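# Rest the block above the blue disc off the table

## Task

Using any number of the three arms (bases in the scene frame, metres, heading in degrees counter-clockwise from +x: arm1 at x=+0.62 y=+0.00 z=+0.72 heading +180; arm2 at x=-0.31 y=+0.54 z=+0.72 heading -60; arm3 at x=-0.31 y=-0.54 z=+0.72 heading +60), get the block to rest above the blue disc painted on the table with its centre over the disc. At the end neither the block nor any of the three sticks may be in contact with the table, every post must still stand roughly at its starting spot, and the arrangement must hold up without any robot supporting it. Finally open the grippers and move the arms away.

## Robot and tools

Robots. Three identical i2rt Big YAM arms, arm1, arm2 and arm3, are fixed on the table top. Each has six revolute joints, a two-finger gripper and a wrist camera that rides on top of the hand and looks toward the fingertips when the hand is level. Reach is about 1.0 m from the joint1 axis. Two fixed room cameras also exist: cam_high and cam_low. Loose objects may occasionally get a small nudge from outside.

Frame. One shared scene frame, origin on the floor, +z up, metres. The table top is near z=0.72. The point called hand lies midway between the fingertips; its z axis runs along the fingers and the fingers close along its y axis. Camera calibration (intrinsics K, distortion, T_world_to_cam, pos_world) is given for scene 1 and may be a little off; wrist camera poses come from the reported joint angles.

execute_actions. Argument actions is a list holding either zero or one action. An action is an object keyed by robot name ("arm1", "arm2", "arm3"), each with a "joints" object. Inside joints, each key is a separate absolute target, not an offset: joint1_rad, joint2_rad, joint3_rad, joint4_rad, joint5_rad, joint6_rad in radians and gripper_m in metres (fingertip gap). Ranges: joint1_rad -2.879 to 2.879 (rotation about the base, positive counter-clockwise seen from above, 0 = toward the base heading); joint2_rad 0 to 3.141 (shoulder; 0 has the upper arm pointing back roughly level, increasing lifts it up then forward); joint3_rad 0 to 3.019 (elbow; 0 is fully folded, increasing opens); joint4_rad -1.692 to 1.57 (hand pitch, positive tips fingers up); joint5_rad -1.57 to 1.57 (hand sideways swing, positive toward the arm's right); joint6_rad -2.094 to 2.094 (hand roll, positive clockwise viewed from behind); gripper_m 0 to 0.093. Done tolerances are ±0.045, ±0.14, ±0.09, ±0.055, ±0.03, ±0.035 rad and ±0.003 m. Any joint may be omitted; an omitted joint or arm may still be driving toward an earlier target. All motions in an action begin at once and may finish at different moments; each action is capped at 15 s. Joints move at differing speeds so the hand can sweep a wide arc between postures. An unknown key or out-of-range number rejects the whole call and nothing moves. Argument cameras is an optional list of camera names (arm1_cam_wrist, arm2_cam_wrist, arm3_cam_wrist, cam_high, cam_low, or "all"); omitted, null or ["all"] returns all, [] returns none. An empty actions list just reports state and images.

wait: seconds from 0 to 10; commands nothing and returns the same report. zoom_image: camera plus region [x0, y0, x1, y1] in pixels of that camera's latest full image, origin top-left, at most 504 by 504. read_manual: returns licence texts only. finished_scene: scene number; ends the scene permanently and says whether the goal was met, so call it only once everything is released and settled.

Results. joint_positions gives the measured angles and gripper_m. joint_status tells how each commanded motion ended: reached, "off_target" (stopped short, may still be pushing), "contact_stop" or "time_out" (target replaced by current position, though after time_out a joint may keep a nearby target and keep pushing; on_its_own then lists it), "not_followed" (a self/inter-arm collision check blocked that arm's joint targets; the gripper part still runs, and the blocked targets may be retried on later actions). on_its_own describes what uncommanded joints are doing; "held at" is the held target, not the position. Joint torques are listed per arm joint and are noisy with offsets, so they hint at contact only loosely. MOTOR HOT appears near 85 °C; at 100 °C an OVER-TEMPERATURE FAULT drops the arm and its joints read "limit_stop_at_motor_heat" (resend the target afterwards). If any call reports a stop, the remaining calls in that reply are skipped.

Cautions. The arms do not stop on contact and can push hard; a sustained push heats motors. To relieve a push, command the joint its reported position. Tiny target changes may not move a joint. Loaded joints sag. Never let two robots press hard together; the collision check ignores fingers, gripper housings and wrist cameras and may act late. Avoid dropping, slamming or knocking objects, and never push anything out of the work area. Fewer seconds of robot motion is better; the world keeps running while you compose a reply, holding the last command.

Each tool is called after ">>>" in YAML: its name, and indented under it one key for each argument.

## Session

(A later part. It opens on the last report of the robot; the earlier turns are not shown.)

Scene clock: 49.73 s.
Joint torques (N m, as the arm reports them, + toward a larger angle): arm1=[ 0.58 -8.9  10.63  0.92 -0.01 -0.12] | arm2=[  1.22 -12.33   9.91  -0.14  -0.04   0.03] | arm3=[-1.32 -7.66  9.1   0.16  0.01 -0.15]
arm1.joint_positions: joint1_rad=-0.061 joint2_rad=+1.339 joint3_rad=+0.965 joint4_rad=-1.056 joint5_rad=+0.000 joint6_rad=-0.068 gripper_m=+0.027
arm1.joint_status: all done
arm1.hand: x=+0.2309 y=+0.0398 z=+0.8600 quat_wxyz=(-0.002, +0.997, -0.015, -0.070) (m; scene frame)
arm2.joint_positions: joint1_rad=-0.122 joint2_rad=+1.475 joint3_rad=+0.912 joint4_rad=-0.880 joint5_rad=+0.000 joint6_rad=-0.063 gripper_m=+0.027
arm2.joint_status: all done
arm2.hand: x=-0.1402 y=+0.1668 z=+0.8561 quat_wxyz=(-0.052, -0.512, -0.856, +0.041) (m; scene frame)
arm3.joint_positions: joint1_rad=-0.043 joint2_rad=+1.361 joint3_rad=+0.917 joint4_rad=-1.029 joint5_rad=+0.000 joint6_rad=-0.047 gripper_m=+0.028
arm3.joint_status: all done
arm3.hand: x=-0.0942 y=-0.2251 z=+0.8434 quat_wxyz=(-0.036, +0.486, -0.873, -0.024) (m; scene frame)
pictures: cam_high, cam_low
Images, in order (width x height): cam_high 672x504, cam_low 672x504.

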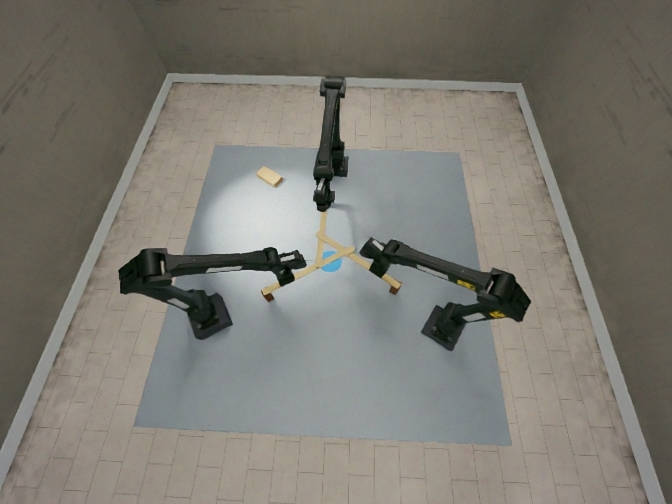

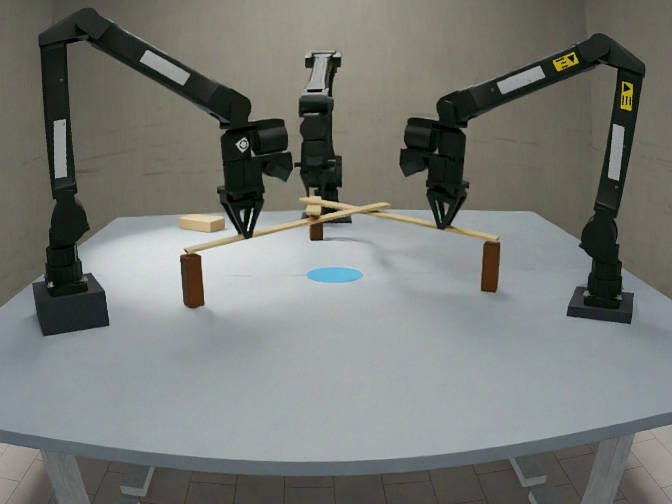

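>>> execute_actions:
  actions:
    - {"arm1": {"joints": {"joint2_rad": 1.374}}, "arm2": {"joints": {"joint2_rad": 1.502}}, "arm3": {"joints": {"joint2_rad": 1.397, "joint4_rad": -0.998}}}
  cameras: ["cam_high", "cam_low"]

>>> zoom_image:
  camera: "cam_low"
  region: [280, 170, 400, 260]

>>> zoom_image:
  camera: "cam_low"
  region: [170, 215, 260, 285]

>>> zoom_image:
  camera: "cam_low"
  region: [430, 200, 520, 270]

>>> zoom_image:
  camera: "cam_high"
  region: [250, 180, 420, 310]

Scene clock: 51.97 s.
Joint torques (N m, as the arm reports them, + toward a larger angle): arm1=[ 0.57 -8.71 10.48  0.85 -0.01 -0.12] | arm2=[  1.15 -11.72   9.74  -0.21  -0.04   0.04] | arm3=[-0.96 -7.35  8.96  1.09  0.01 -0.16]
arm1.joint_positions: joint1_rad=-0.061 joint2_rad=+1.361 joint3_rad=+0.965 joint4_rad=-1.056 joint5_rad=+0.000 joint6_rad=-0.068 gripper_m=+0.027
arm1.joint_status: all done
arm1.hand: x=+0.2310 y=+0.0398 z=+0.8519 quat_wxyz=(-0.001, +0.998, -0.015, -0.059) (m; scene frame)
arm2.joint_positions: joint1_rad=-0.122 joint2_rad=+1.496 joint3_rad=+0.912 joint4_rad=-0.880 joint5_rad=+0.000 joint6_rad=-0.063 gripper_m=+0.027
arm2.joint_status: all done
arm2.hand: x=-0.1408 y=+0.1681 z=+0.8482 quat_wxyz=(-0.044, -0.512, -0.857, +0.036) (m; scene frame)
arm3.joint_positions: joint1_rad=-0.043 joint2_rad=+1.389 joint3_rad=+0.917 joint4_rad=-1.014 joint5_rad=+0.000 joint6_rad=-0.047 gripper_m=+0.028
arm3.joint_status: all done
arm3.hand: x=-0.0927 y=-0.2226 z=+0.8337 quat_wxyz=(-0.030, +0.486, -0.873, -0.022) (m; scene frame)
pictures: cam_high, cam_low
Images, in order (width x height): cam_high 672x504, cam_low 672x504.

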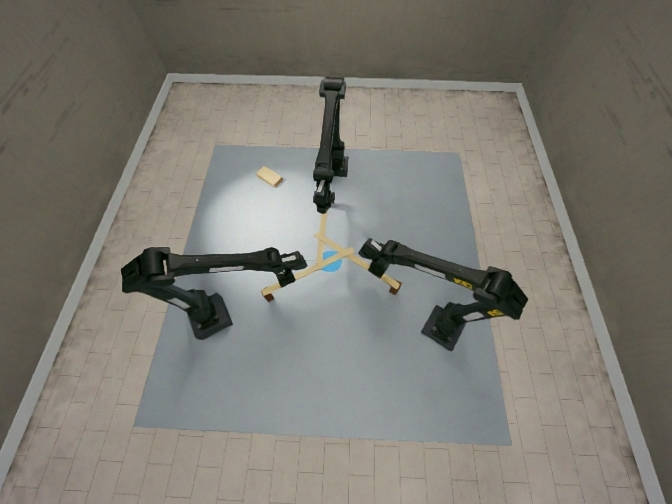

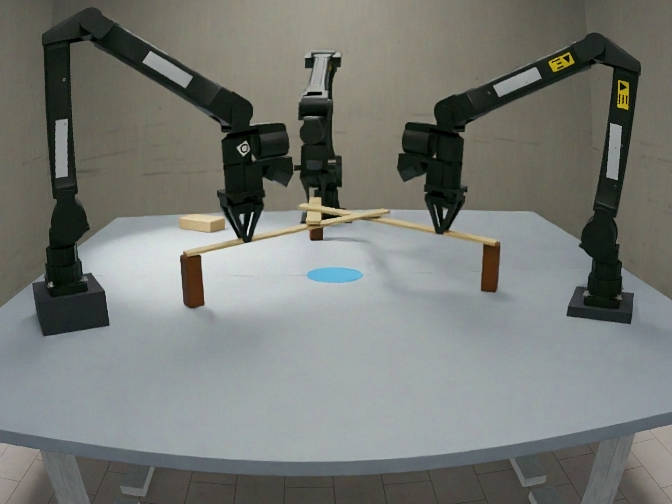

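Region (280, 170, 400, 260) of cam_low's 672x504 image, scaled by 4.200, with more detail than that image has; it fills the top 378 rows of this view, and the rest is white.

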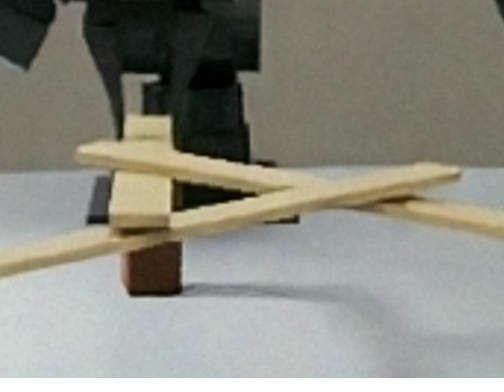

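Region (170, 215, 260, 285) of cam_low's 672x504 image, scaled by 5.600, with more detail than that image has.

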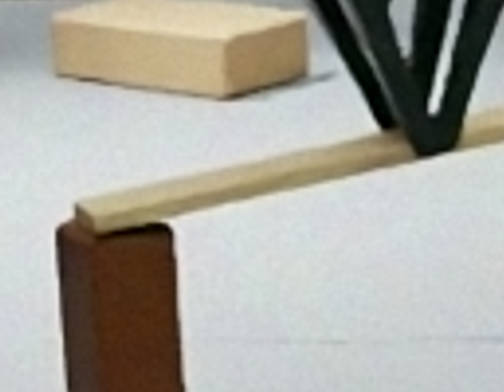

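Region (430, 200, 520, 270) of cam_low's 672x504 image, scaled by 5.600, with more detail than that image has.

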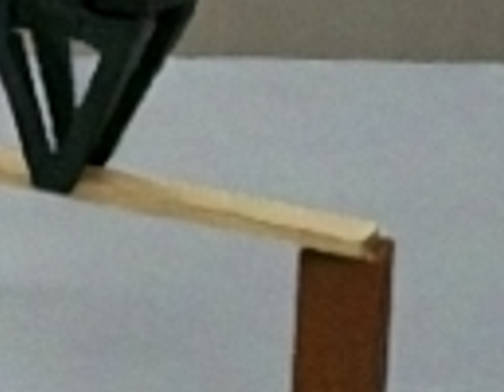

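Region (250, 180, 420, 310) of cam_high's 672x504 image, scaled by 2.965, with more detail than that image has; it fills the top 385 rows of this view, and the rest is white.

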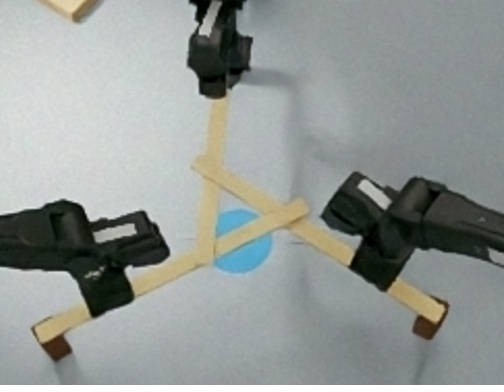

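>>> execute_actions:
  actions:
    - {"arm1": {"joints": {"joint2_rad": 1.388}}, "arm2": {"joints": {"joint2_rad": 1.51}}, "arm3": {"joints": {"gripper_m": 0.05}}}
  cameras: ["cam_high", "cam_low"]

>>> zoom_image:
  camera: "cam_low"
  region: [280, 170, 400, 260]

>>> zoom_image:
  camera: "cam_low"
  region: [170, 215, 260, 285]

>>> zoom_image:
  camera: "cam_low"
  region: [430, 200, 520, 270]

>>> zoom_image:
  camera: "cam_high"
  region: [250, 180, 420, 310]

Scene clock: 53.33 s.
Joint torques (N m, as the arm reports them, + toward a larger angle): arm1=[ 0.56 -8.25 10.42  0.85 -0.02 -0.12] | arm2=[  1.47 -10.91   9.86  -0.1   -0.03   0.03] | arm3=[-1.3  -7.47  9.    1.    0.02 -0.16]
arm1.joint_positions: joint1_rad=-0.061 joint2_rad=+1.368 joint3_rad=+0.965 joint4_rad=-1.056 joint5_rad=+0.000 joint6_rad=-0.068 gripper_m=+0.027
arm1.joint_status: all done
arm1.hand: x=+0.2310 y=+0.0397 z=+0.8495 quat_wxyz=(+0.000, +0.998, -0.015, -0.056) (m; scene frame)
arm2.joint_positions: joint1_rad=-0.122 joint2_rad=+1.500 joint3_rad=+0.912 joint4_rad=-0.880 joint5_rad=+0.000 joint6_rad=-0.063 gripper_m=+0.027
arm2.joint_status: all done
arm2.hand: x=-0.1410 y=+0.1683 z=+0.8467 quat_wxyz=(-0.042, -0.512, -0.857, +0.035) (m; scene frame)
arm3.joint_positions: joint1_rad=-0.043 joint2_rad=+1.389 joint3_rad=+0.917 joint4_rad=-1.011 joint5_rad=+0.000 joint6_rad=-0.047 gripper_m=+0.050
arm3.joint_status: all done
arm3.hand: x=-0.0923 y=-0.2221 z=+0.8337 quat_wxyz=(-0.031, +0.486, -0.873, -0.022) (m; scene frame)
pictures: cam_high, cam_low
Images, in order (width x height): cam_high 672x504, cam_low 672x504.

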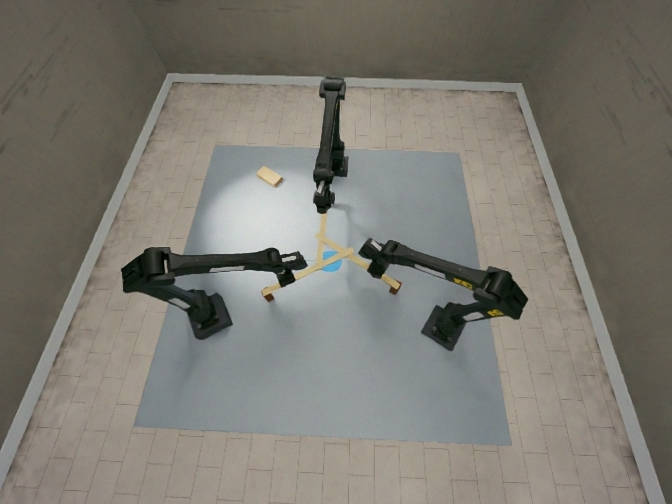

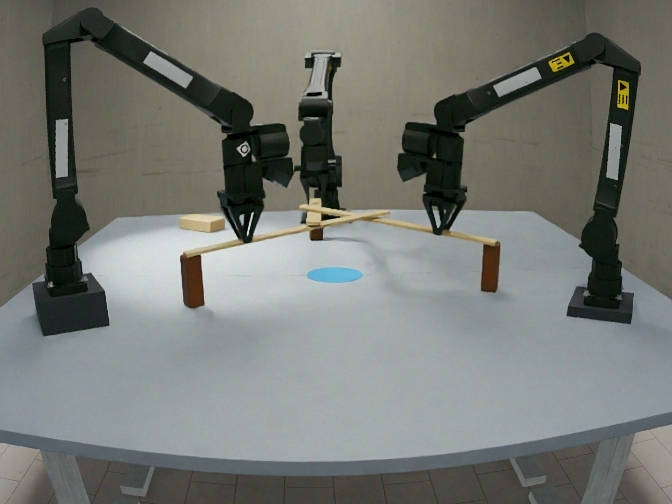

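Region (280, 170, 400, 260) of cam_low's 672x504 image, scaled by 4.200, with more detail than that image has; it fills the top 378 rows of this view, and the rest is white.

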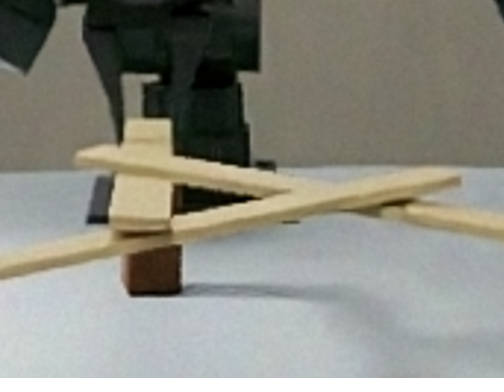

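Region (170, 215, 260, 285) of cam_low's 672x504 image, scaled by 5.600, with more detail than that image has.

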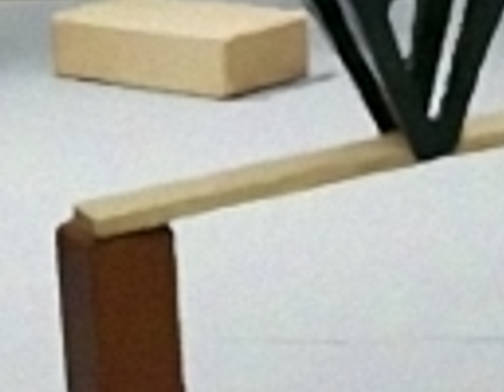

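Region (430, 200, 520, 270) of cam_low's 672x504 image, scaled by 5.600, with more detail than that image has.

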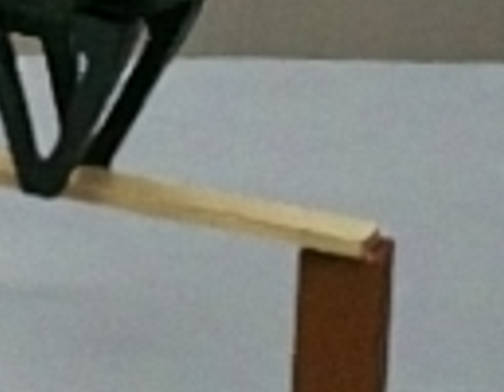

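Region (250, 180, 420, 310) of cam_high's 672x504 image, scaled by 2.965, with more detail than that image has; it fills the top 385 rows of this view, and the rest is white.

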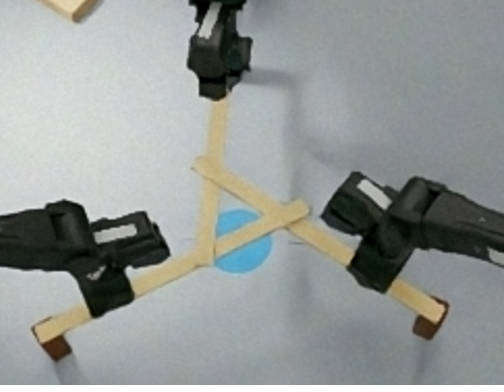

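>>> execute_actions:
  actions:
    - {"arm1": {"joints": {"joint2_rad": 1.372, "gripper_m": 0.05}}, "arm2": {"joints": {"joint2_rad": 1.502, "gripper_m": 0.05}}, "arm3": {"joints": {"joint2_rad": 1.25}}}

>>> zoom_image:
  camera: "cam_low"
  region: [280, 170, 400, 260]

>>> zoom_image:
  camera: "cam_high"
  region: [250, 180, 420, 310]

Scene clock: 54.63 s.
Joint torques (N m, as the arm reports them, + toward a larger angle): arm1=[ 0.6  -9.28 10.43  0.83 -0.01 -0.12] | arm2=[  1.08 -12.42   9.79  -0.12  -0.02   0.02] | arm3=[-1.36 -6.67  9.68  1.23  0.03 -0.14]
arm1.joint_positions: joint1_rad=-0.061 joint2_rad=+1.368 joint3_rad=+0.965 joint4_rad=-1.056 joint5_rad=+0.000 joint6_rad=-0.068 gripper_m=+0.050
arm1.joint_status: all done
arm1.hand: x=+0.2310 y=+0.0397 z=+0.8495 quat_wxyz=(+0.000, +0.998, -0.015, -0.056) (m; scene frame)
arm2.joint_positions: joint1_rad=-0.122 joint2_rad=+1.500 joint3_rad=+0.912 joint4_rad=-0.880 joint5_rad=+0.000 joint6_rad=-0.063 gripper_m=+0.050
arm2.joint_status: all done
arm2.hand: x=-0.1410 y=+0.1683 z=+0.8467 quat_wxyz=(-0.042, -0.512, -0.857, +0.035) (m; scene frame)
arm3.joint_positions: joint1_rad=-0.043 joint2_rad=+1.249 joint3_rad=+0.917 joint4_rad=-1.011 joint5_rad=+0.000 joint6_rad=-0.047 gripper_m=+0.050
arm3.joint_status: all done
arm3.hand: x=-0.0908 y=-0.2208 z=+0.8841 quat_wxyz=(-0.094, +0.484, -0.869, -0.053) (m; scene frame)
pictures: arm1_cam_wrist, arm2_cam_wrist, arm3_cam_wrist, cam_high, cam_low
camera_calibration (this result's frames):
arm1_cam_wrist: T_world_to_cam=[[0.0397814, 0.999206, -0.00222935, -0.0517257], [0.868279, -0.0334645, 0.494946, -0.611574], [0.494479, -0.0216253, -0.868921, 0.747448], [0, 0, 0, 1]] pos_world=[0.163478, 0.0473825, 0.952054]
arm2_cam_wrist: T_world_to_cam=[[-0.882703, -0.469604, 0.0175469, -0.0588333], [-0.402012, 0.773935, 0.489296, -0.594663], [-0.243356, 0.424849, -0.871941, 0.755358], [0, 0, 0, 1]] pos_world=[-0.107173, 0.111689, 0.950627]
arm3_cam_wrist: T_world_to_cam=[[0.84025, -0.542198, 0.000482247, -0.0393307], [-0.500603, -0.775448, 0.384808, -0.554109], [-0.208268, -0.323577, -0.922996, 0.850655], [0, 0, 0, 1]] pos_world=[-0.0671766, -0.175756, 0.998397]
Images, in order (width x height): arm1_cam_wrist 672x504, arm2_cam_wrist 672x504, arm3_cam_wrist 672x504, cam_high 672x504, cam_low 672x504.

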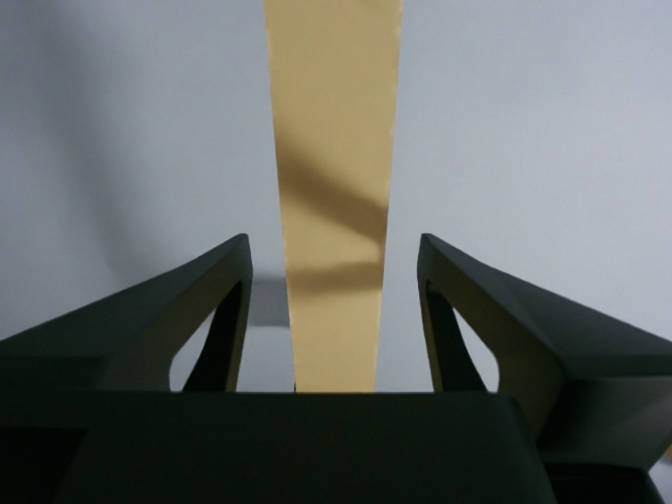

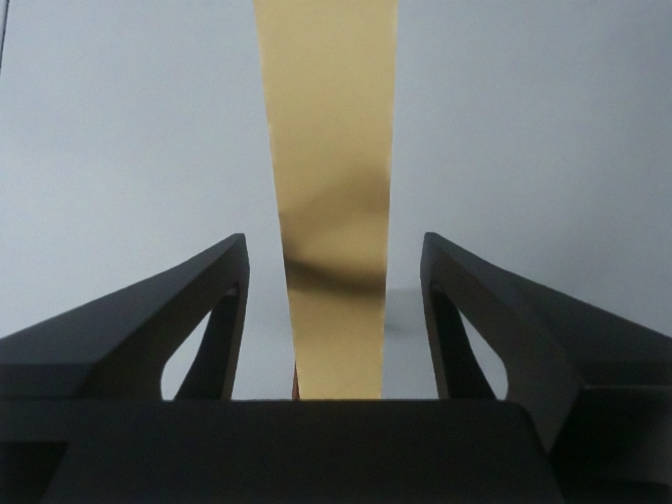

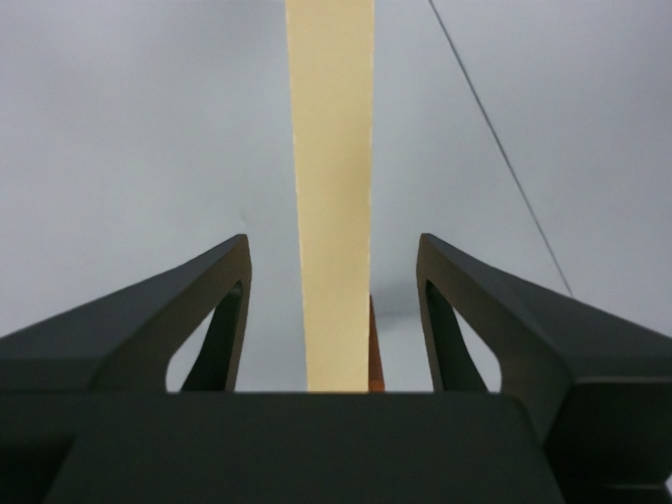

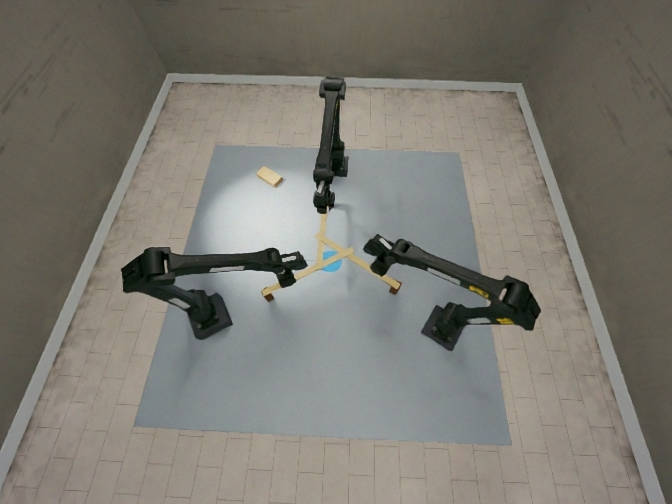

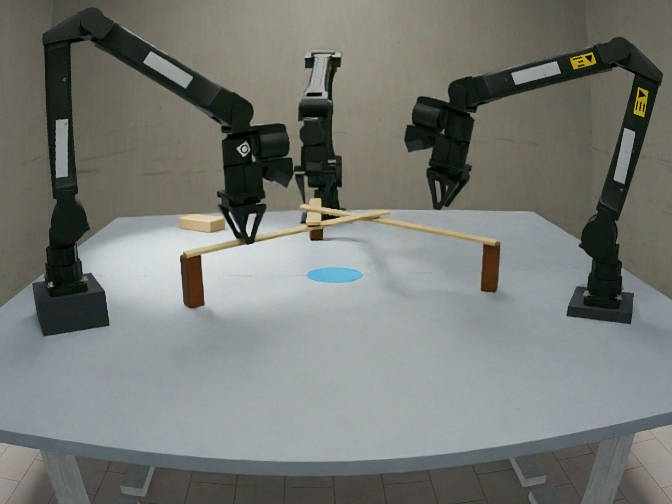

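Region (280, 170, 400, 260) of cam_low's 672x504 image, scaled by 4.200, with more detail than that image has; it fills the top 378 rows of this view, and the rest is white.

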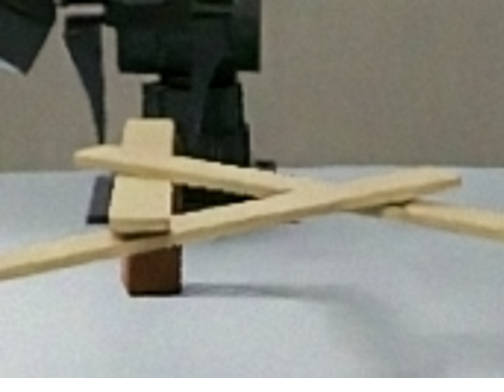

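Region (250, 180, 420, 310) of cam_high's 672x504 image, scaled by 2.965, with more detail than that image has; it fills the top 385 rows of this view, and the rest is white.

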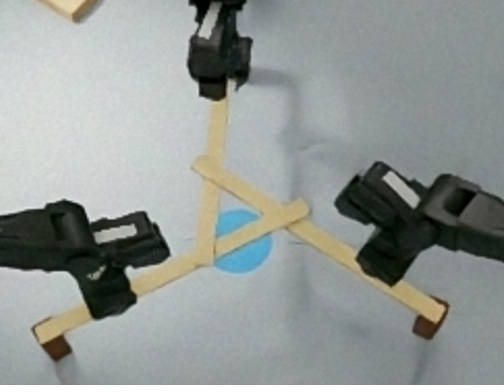

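>>> zoom_image:
  camera: "cam_high"
  region: [240, 150, 360, 220]

>>> zoom_image:
  camera: "cam_low"
  region: [165, 200, 245, 245]

Region (240, 150, 360, 220) of cam_high's 672x504 image, scaled by 4.200, with more detail than that image has; it fills the top 294 rows of this view, and the rest is white.

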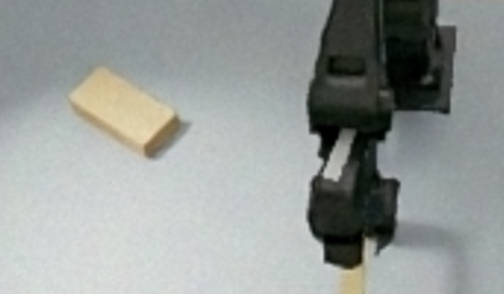

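Region (165, 200, 245, 245) of cam_low's 672x504 image, scaled by 6.300, with more detail than that image has; it fills the top 284 rows of this view, and the rest is white.

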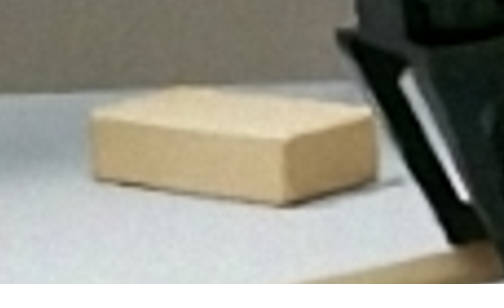

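>>> execute_actions:
  actions:
    - {"arm1": {"joints": {"joint2_rad": 1.27, "gripper_m": 0.092}}, "arm2": {"joints": {"joint2_rad": 1.38}}, "arm3": {"joints": {"joint2_rad": 1.12}}}
  cameras: ["arm1_cam_wrist", "cam_low"]

Scene clock: 59.20 s.
Joint torques (N m, as the arm reports them, + toward a larger angle): arm1=[ 0.57 -7.42 11.12  1.05 -0.01 -0.12] | arm2=[ 0.74 -9.96 10.58  0.13 -0.01  0.03] | arm3=[-1.03 -5.24 10.01  1.44  0.   -0.15]
arm1.joint_positions: joint1_rad=-0.061 joint2_rad=+1.255 joint3_rad=+0.965 joint4_rad=-1.056 joint5_rad=+0.000 joint6_rad=-0.068 gripper_m=+0.092
arm1.joint_status: all done
arm1.hand: x=+0.2323 y=+0.0400 z=+0.8913 quat_wxyz=(-0.005, +0.994, -0.015, -0.112) (m; scene frame)
arm2.joint_positions: joint1_rad=-0.122 joint2_rad=+1.369 joint3_rad=+0.912 joint4_rad=-0.880 joint5_rad=+0.000 joint6_rad=-0.063 gripper_m=+0.050
arm2.joint_status: all done
arm2.hand: x=-0.1380 y=+0.1630 z=+0.8973 quat_wxyz=(-0.096, -0.509, -0.852, +0.071) (m; scene frame)
arm3.joint_positions: joint1_rad=-0.043 joint2_rad=+1.118 joint3_rad=+0.917 joint4_rad=-1.011 joint5_rad=+0.000 joint6_rad=-0.047 gripper_m=+0.050
arm3.joint_status: all done
arm3.hand: x=-0.0930 y=-0.2250 z=+0.9311 quat_wxyz=(-0.152, +0.479, -0.861, -0.082) (m; scene frame)
pictures: arm1_cam_wrist, cam_low
camera_calibration (this result's frames):
arm1_cam_wrist: T_world_to_cam=[[0.0408572, 0.999156, 0.00431579, -0.0579925], [0.918396, -0.0392554, 0.393711, -0.554558], [0.393548, -0.0121223, -0.919224, 0.851015], [0, 0, 0, 1]] pos_world=[0.176758, 0.0464905, 1.00086]
Images, in order (width x height): arm1_cam_wrist 672x504, cam_low 672x504.

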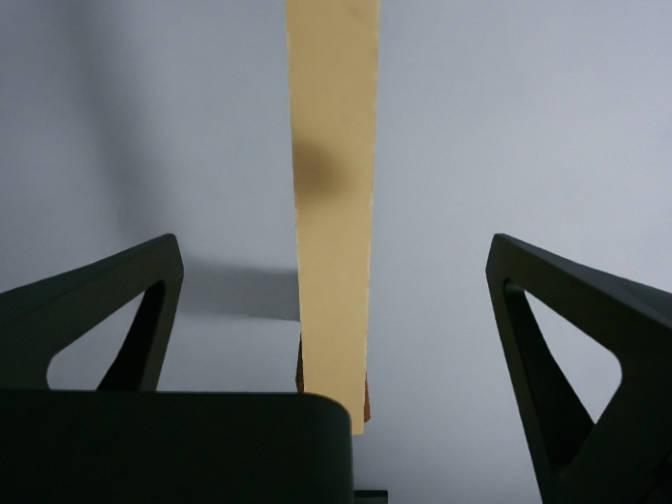

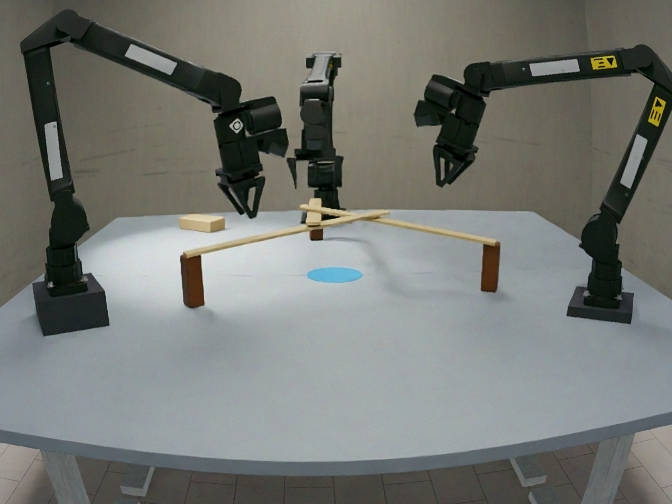

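>>> execute_actions:
  actions:
    - {"arm1": {"joints": {"joint1_rad": -1.236, "joint2_rad": 1.30, "joint3_rad": 0.935, "joint4_rad": -0.885, "joint6_rad": 0.879}}, "arm2": {"joints": {"joint1_rad": -0.7, "joint2_rad": 0.8}}, "arm3": {"joints": {"joint1_rad": -0.6, "joint2_rad": 0.8}}}
  cameras: ["arm1_cam_wrist", "cam_high", "cam_low"]

Scene clock: 61.90 s.
Joint torques (N m, as the arm reports them, + toward a larger angle): arm1=[-0.12 -8.34  9.91  1.43  0.07  0.07] | arm2=[ 1.82 -3.64 12.34  1.02 -0.09  0.03] | arm3=[-0.64 -0.64 10.44  1.86  0.03 -0.15]
arm1.joint_positions: joint1_rad=-1.233 joint2_rad=+1.290 joint3_rad=+0.943 joint4_rad=-0.897 joint5_rad=+0.000 joint6_rad=+0.868 gripper_m=+0.092
arm1.joint_status: all done
arm1.hand: x=+0.4957 y=+0.4028 z=+0.8758 quat_wxyz=(-0.030, +0.475, -0.866, -0.156) (m; scene frame)
arm2.joint_positions: joint1_rad=-0.696 joint2_rad=+0.794 joint3_rad=+0.912 joint4_rad=-0.880 joint5_rad=+0.001 joint6_rad=-0.063 gripper_m=+0.050
arm2.joint_status: all done
arm2.hand: x=-0.3609 y=+0.1817 z=+1.1147 quat_wxyz=(-0.248, -0.674, -0.622, +0.311) (m; scene frame)
arm3.joint_positions: joint1_rad=-0.597 joint2_rad=+0.788 joint3_rad=+0.917 joint4_rad=-1.011 joint5_rad=+0.000 joint6_rad=-0.047 gripper_m=+0.050
arm3.joint_status: all done
arm3.hand: x=+0.0042 y=-0.4000 z=+1.0421 quat_wxyz=(-0.324, +0.216, -0.919, -0.062) (m; scene frame)
pictures: arm1_cam_wrist, cam_high, cam_low
camera_calibration (this result's frames):
arm1_cam_wrist: T_world_to_cam=[[0.826111, -0.508352, -0.243144, 0.00346621], [-0.392523, -0.828705, 0.398966, 0.187117], [-0.40431, -0.23415, -0.884142, 1.19177], [0, 0, 0, 1]] pos_world=[0.552429, 0.43588, 0.979885]
Images, in order (width x height): arm1_cam_wrist 672x504, cam_high 672x504, cam_low 672x504.

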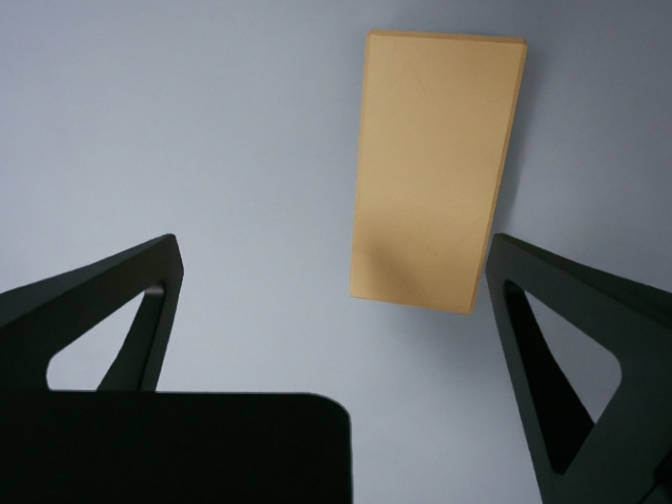

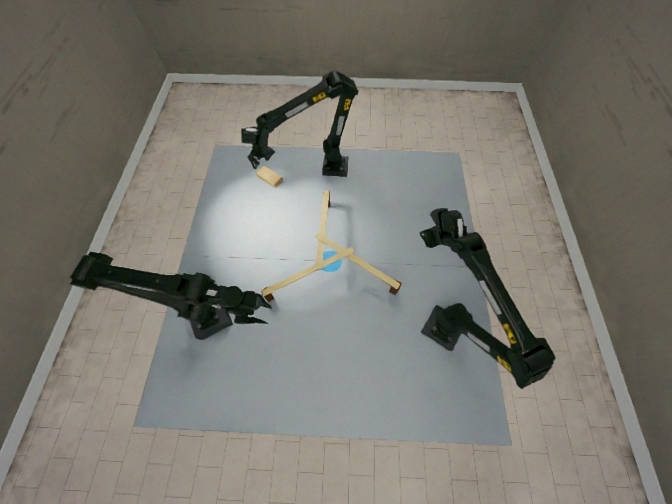

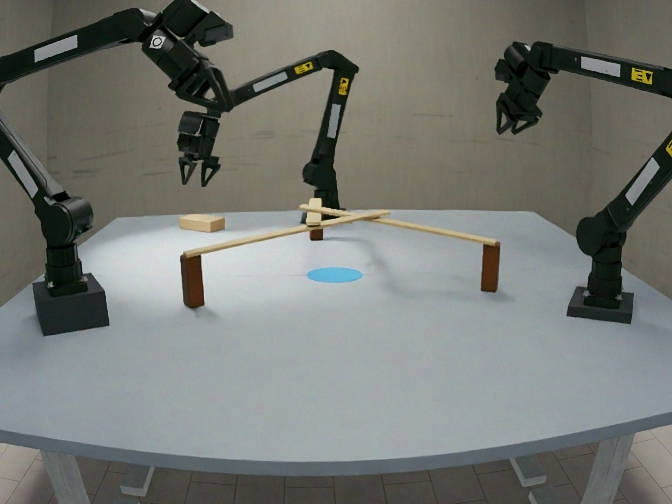

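>>> zoom_image:
  camera: "arm1_cam_wrist"
  region: [330, 10, 550, 330]

Region (330, 10, 550, 330) of arm1_cam_wrist's 672x504 image, scaled by 1.575, with more detail than that image has; it fills the left 346 columns of this view, and the rest is white.

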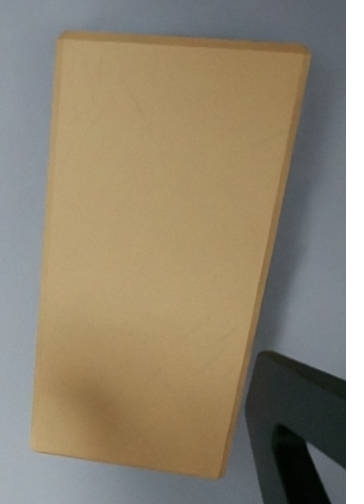

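>>> execute_actions:
  actions:
    - {"arm1": {"joints": {"joint1_rad": -1.258, "joint2_rad": 1.522, "joint6_rad": 0.89}}}
  cameras: ["arm1_cam_wrist", "cam_low"]

Scene clock: 64.90 s.
Joint torques (N m, as the arm reports them, + toward a larger angle): arm1=[ -0.84 -11.49   8.85   0.97   0.08   0.09] | arm2=[ 1.88 -3.54 12.3   0.94 -0.08  0.02] | arm3=[-1.04 -0.6  10.55  1.86  0.03 -0.17]
arm1.joint_positions: joint1_rad=-1.246 joint2_rad=+1.529 joint3_rad=+0.936 joint4_rad=-0.897 joint5_rad=+0.000 joint6_rad=+0.880 gripper_m=+0.092
arm1.joint_status: all done
arm1.hand: x=+0.5039 y=+0.3940 z=+0.7786 quat_wxyz=(-0.006, +0.470, -0.882, -0.036) (m; scene frame)
arm2.joint_positions: joint1_rad=-0.696 joint2_rad=+0.794 joint3_rad=+0.912 joint4_rad=-0.880 joint5_rad=+0.001 joint6_rad=-0.063 gripper_m=+0.050
arm2.joint_status: not commanded
arm2.hand: x=-0.3609 y=+0.1817 z=+1.1147 quat_wxyz=(-0.248, -0.674, -0.622, +0.311) (m; scene frame)
arm3.joint_positions: joint1_rad=-0.597 joint2_rad=+0.788 joint3_rad=+0.917 joint4_rad=-1.011 joint5_rad=+0.000 joint6_rad=-0.047 gripper_m=+0.050
arm3.joint_status: not commanded
arm3.hand: x=+0.0042 y=-0.4000 z=+1.0421 quat_wxyz=(-0.324, +0.216, -0.919, -0.062) (m; scene frame)
pictures: arm1_cam_wrist, cam_low
camera_calibration (this result's frames):
arm1_cam_wrist: T_world_to_cam=[[0.823755, -0.563937, -0.0583368, -0.152233], [-0.444115, -0.705819, 0.551889, 0.0803069], [-0.352406, -0.428713, -0.831875, 1.11691], [0, 0, 0, 1]] pos_world=[0.554673, 0.449665, 0.875926]
Images, in order (width x height): arm1_cam_wrist 672x504, cam_low 672x504.

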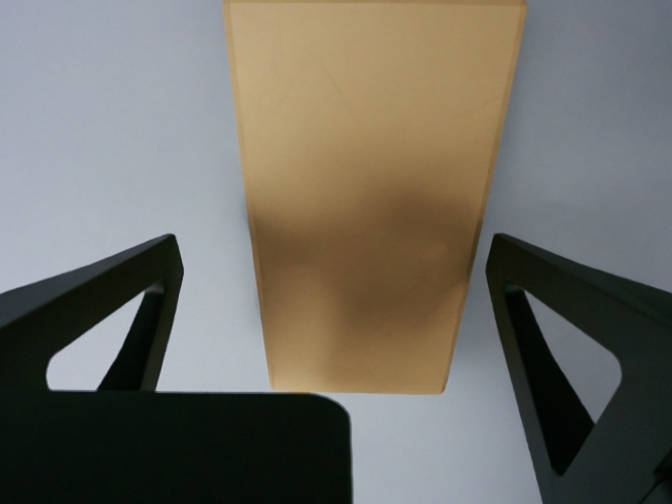

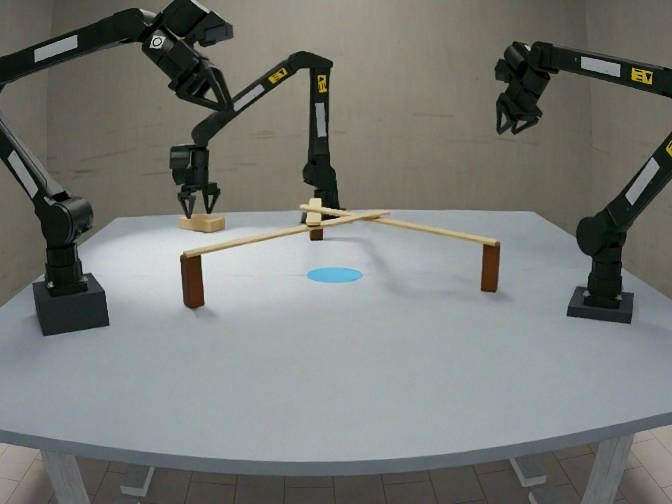

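>>> execute_actions:
  actions:
    - {"arm1": {"joints": {"joint1_rad": -1.271, "joint2_rad": 1.606, "gripper_m": 0.093}}}
  cameras: ["arm1_cam_wrist", "cam_low"]

>>> zoom_image:
  camera: "cam_low"
  region: [150, 170, 250, 245]

Scene clock: 66.87 s.
Joint torques (N m, as the arm reports them, + toward a larger angle): arm1=[ -0.76 -10.81   8.21   0.8    0.07   0.1 ] | arm2=[ 1.77 -2.6  12.45  0.92 -0.05  0.05] | arm3=[-0.75 -0.63 10.56  1.86  0.02 -0.16]
arm1.joint_positions: joint1_rad=-1.259 joint2_rad=+1.596 joint3_rad=+0.936 joint4_rad=-0.897 joint5_rad=+0.000 joint6_rad=+0.880 gripper_m=+0.093
arm1.joint_status: all done
arm1.hand: x=+0.5109 y=+0.3894 z=+0.7525 quat_wxyz=(+0.001, +0.464, -0.886, -0.003) (m; scene frame)
arm2.joint_positions: joint1_rad=-0.696 joint2_rad=+0.794 joint3_rad=+0.912 joint4_rad=-0.880 joint5_rad=+0.001 joint6_rad=-0.063 gripper_m=+0.050
arm2.joint_status: not commanded
arm2.hand: x=-0.3609 y=+0.1817 z=+1.1147 quat_wxyz=(-0.248, -0.674, -0.622, +0.311) (m; scene frame)
arm3.joint_positions: joint1_rad=-0.597 joint2_rad=+0.788 joint3_rad=+0.917 joint4_rad=-1.011 joint5_rad=+0.000 joint6_rad=-0.047 gripper_m=+0.050
arm3.joint_status: not commanded
arm3.hand: x=+0.0042 y=-0.4000 z=+1.0421 quat_wxyz=(-0.324, +0.216, -0.919, -0.062) (m; scene frame)
pictures: arm1_cam_wrist, cam_low
camera_calibration (this result's frames):
arm1_cam_wrist: T_world_to_cam=[[0.816843, -0.576833, -0.00555546, -0.193228], [-0.46394, -0.66264, 0.587935, 0.0607408], [-0.342822, -0.477673, -0.808889, 1.0925], [0, 0, 0, 1]] pos_world=[0.560549, 0.450646, 0.846924]
Images, in order (width x height): arm1_cam_wrist 672x504, cam_low 672x504.

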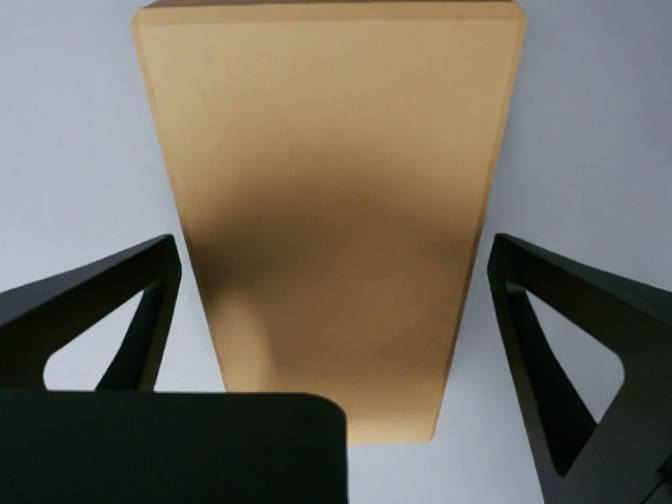

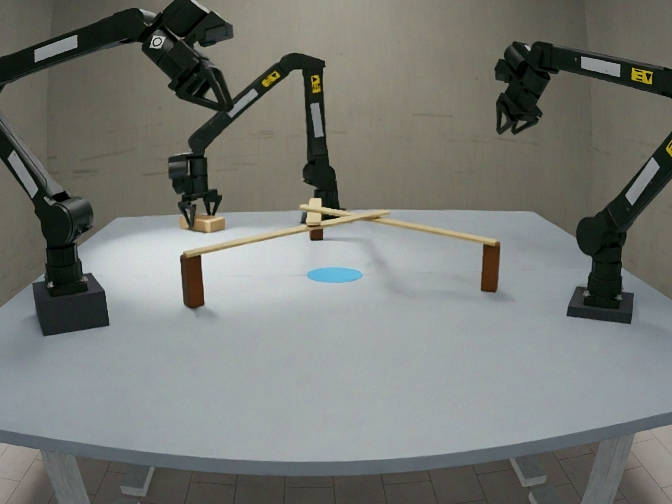

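Region (150, 170, 250, 245) of cam_low's 672x504 image, scaled by 5.040, with more detail than that image has; it fills the top 378 rows of this view, and the rest is white.

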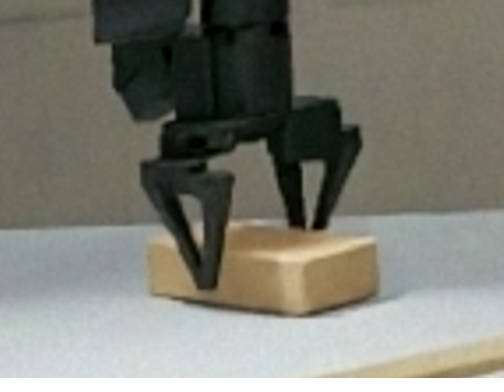

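>>> execute_actions:
  actions:
    - {"arm1": {"joints": {"joint2_rad": 1.598, "gripper_m": 0.06}}}
  cameras: ["arm1_cam_wrist", "cam_low", "cam_high"]

>>> zoom_image:
  camera: "cam_high"
  region: [250, 180, 420, 310]

Scene clock: 67.60 s.
Joint torques (N m, as the arm reports them, + toward a larger angle): arm1=[ -0.84 -11.45   8.29   0.83   0.08   0.09] | arm2=[ 1.56 -3.72 12.42  0.96 -0.03  0.03] | arm3=[-0.7  -0.57 10.56  1.86  0.02 -0.16]
arm1.joint_positions: joint1_rad=-1.259 joint2_rad=+1.596 joint3_rad=+0.936 joint4_rad=-0.897 joint5_rad=+0.000 joint6_rad=+0.880 gripper_m=+0.070
arm1.joint_status: gripper_m off_target (ended at +0.070, target +0.060); the others done
arm1.hand: x=+0.5108 y=+0.3894 z=+0.7525 quat_wxyz=(+0.001, +0.464, -0.886, -0.003) (m; scene frame)
arm2.joint_positions: joint1_rad=-0.696 joint2_rad=+0.794 joint3_rad=+0.912 joint4_rad=-0.880 joint5_rad=+0.001 joint6_rad=-0.063 gripper_m=+0.050
arm2.joint_status: not commanded
arm2.hand: x=-0.3609 y=+0.1817 z=+1.1147 quat_wxyz=(-0.248, -0.674, -0.622, +0.311) (m; scene frame)
arm3.joint_positions: joint1_rad=-0.597 joint2_rad=+0.788 joint3_rad=+0.917 joint4_rad=-1.011 joint5_rad=+0.000 joint6_rad=-0.047 gripper_m=+0.050
arm3.joint_status: not commanded
arm3.hand: x=+0.0042 y=-0.4000 z=+1.0421 quat_wxyz=(-0.324, +0.216, -0.919, -0.062) (m; scene frame)
pictures: arm1_cam_wrist, cam_high, cam_low
camera_calibration (this result's frames):
arm1_cam_wrist: T_world_to_cam=[[0.816402, -0.577455, -0.00579629, -0.192537], [-0.464227, -0.662224, 0.588178, 0.0605018], [-0.343485, -0.477498, -0.808711, 1.0926], [0, 0, 0, 1]] pos_world=[0.560567, 0.450601, 0.846899]
Images, in order (width x height): arm1_cam_wrist 672x504, cam_high 672x504, cam_low 672x504.

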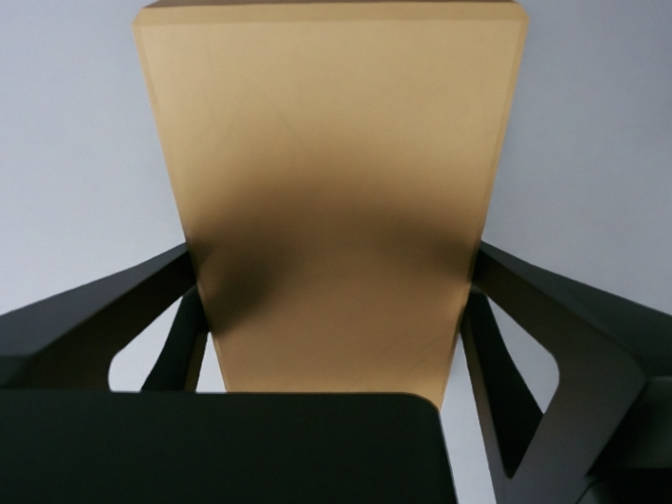

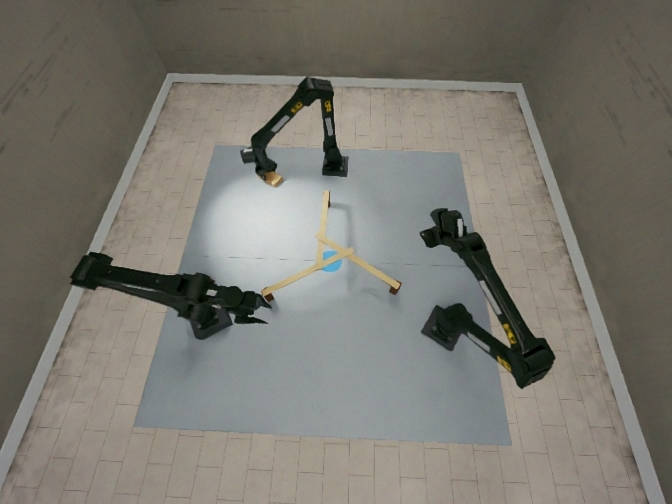

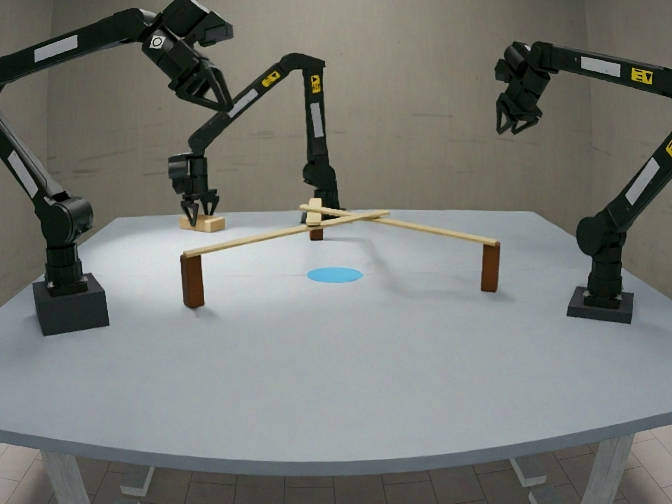

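Region (250, 180, 420, 310) of cam_high's 672x504 image, scaled by 2.965, with more detail than that image has; it fills the top 385 rows of this view, and the rest is white.

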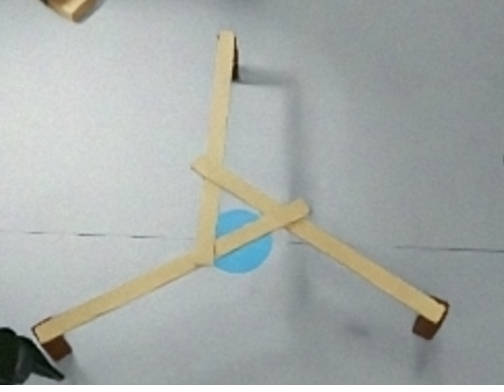

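>>> execute_actions:
  actions:
    - {"arm1": {"joints": {"joint1_rad": -0.45, "joint2_rad": 1.50, "joint3_rad": 1.945, "joint4_rad": -1.484, "joint6_rad": 0.55}}}
  cameras: ["arm1_cam_wrist", "cam_low", "cam_high"]

Scene clock: 71.27 s.
Joint torques (N m, as the arm reports them, + toward a larger angle): arm1=[ -0.41 -12.25  15.62   0.77   0.09  -0.15] | arm2=[ 1.87 -2.97 12.46  0.97 -0.04  0.02] | arm3=[-0.89 -0.69 10.6   1.94  0.03 -0.16]
arm1.joint_positions: joint1_rad=-0.442 joint2_rad=+1.495 joint3_rad=+1.900 joint4_rad=-1.471 joint5_rad=-0.002 joint6_rad=+0.560 gripper_m=+0.070
arm1.joint_status: all done
arm1.hand: x=+0.1491 y=+0.2482 z=+1.1754 quat_wxyz=(+0.015, +0.841, -0.482, -0.248) (m; scene frame)
arm2.joint_positions: joint1_rad=-0.696 joint2_rad=+0.794 joint3_rad=+0.912 joint4_rad=-0.880 joint5_rad=+0.001 joint6_rad=-0.063 gripper_m=+0.050
arm2.joint_status: not commanded
arm2.hand: x=-0.3609 y=+0.1817 z=+1.1147 quat_wxyz=(-0.248, -0.674, -0.622, +0.311) (m; scene frame)
arm3.joint_positions: joint1_rad=-0.597 joint2_rad=+0.788 joint3_rad=+0.917 joint4_rad=-1.011 joint5_rad=+0.000 joint6_rad=-0.047 gripper_m=+0.050
arm3.joint_status: not commanded
arm3.hand: x=+0.0042 y=-0.4000 z=+1.0421 quat_wxyz=(-0.324, +0.216, -0.919, -0.062) (m; scene frame)
pictures: arm1_cam_wrist, cam_high, cam_low
camera_calibration (this result's frames):
arm1_cam_wrist: T_world_to_cam=[[0.806125, 0.528023, -0.267122, 0.0579891], [0.581611, -0.790185, 0.193226, -0.109552], [-0.109048, -0.311126, -0.944092, 1.32586], [0, 0, 0, 1]] pos_world=[0.161553, 0.295324, 1.28839]
Images, in order (width x height): arm1_cam_wrist 672x504, cam_high 672x504, cam_low 672x504.

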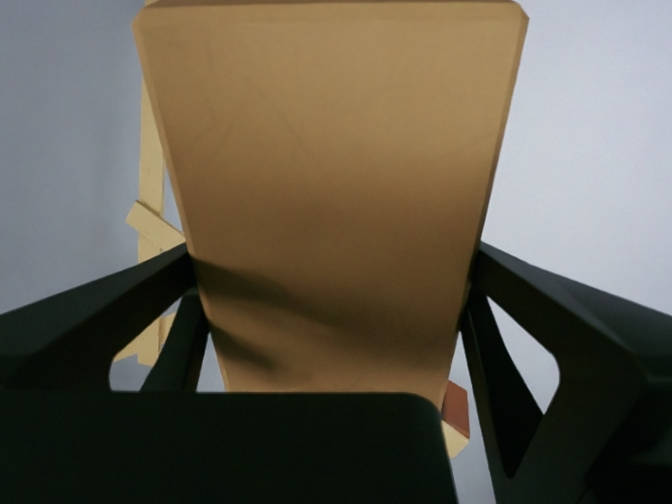

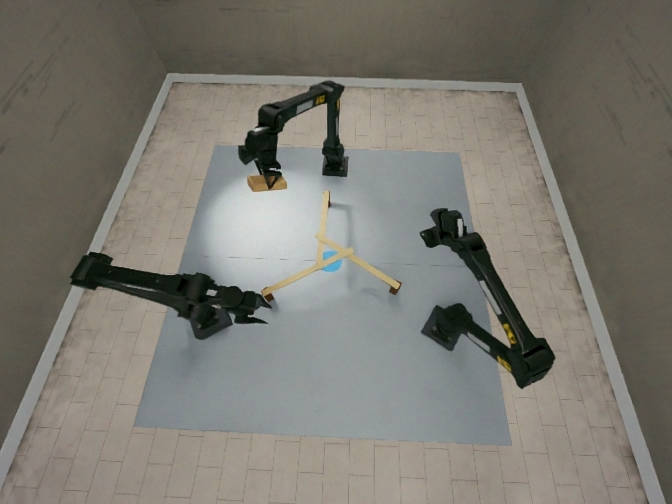

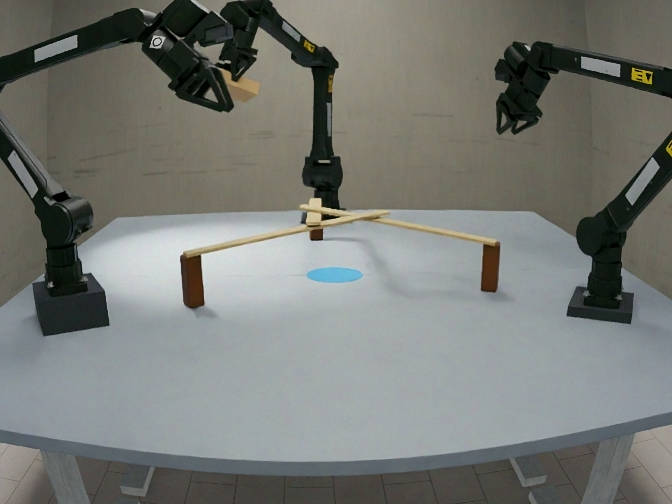

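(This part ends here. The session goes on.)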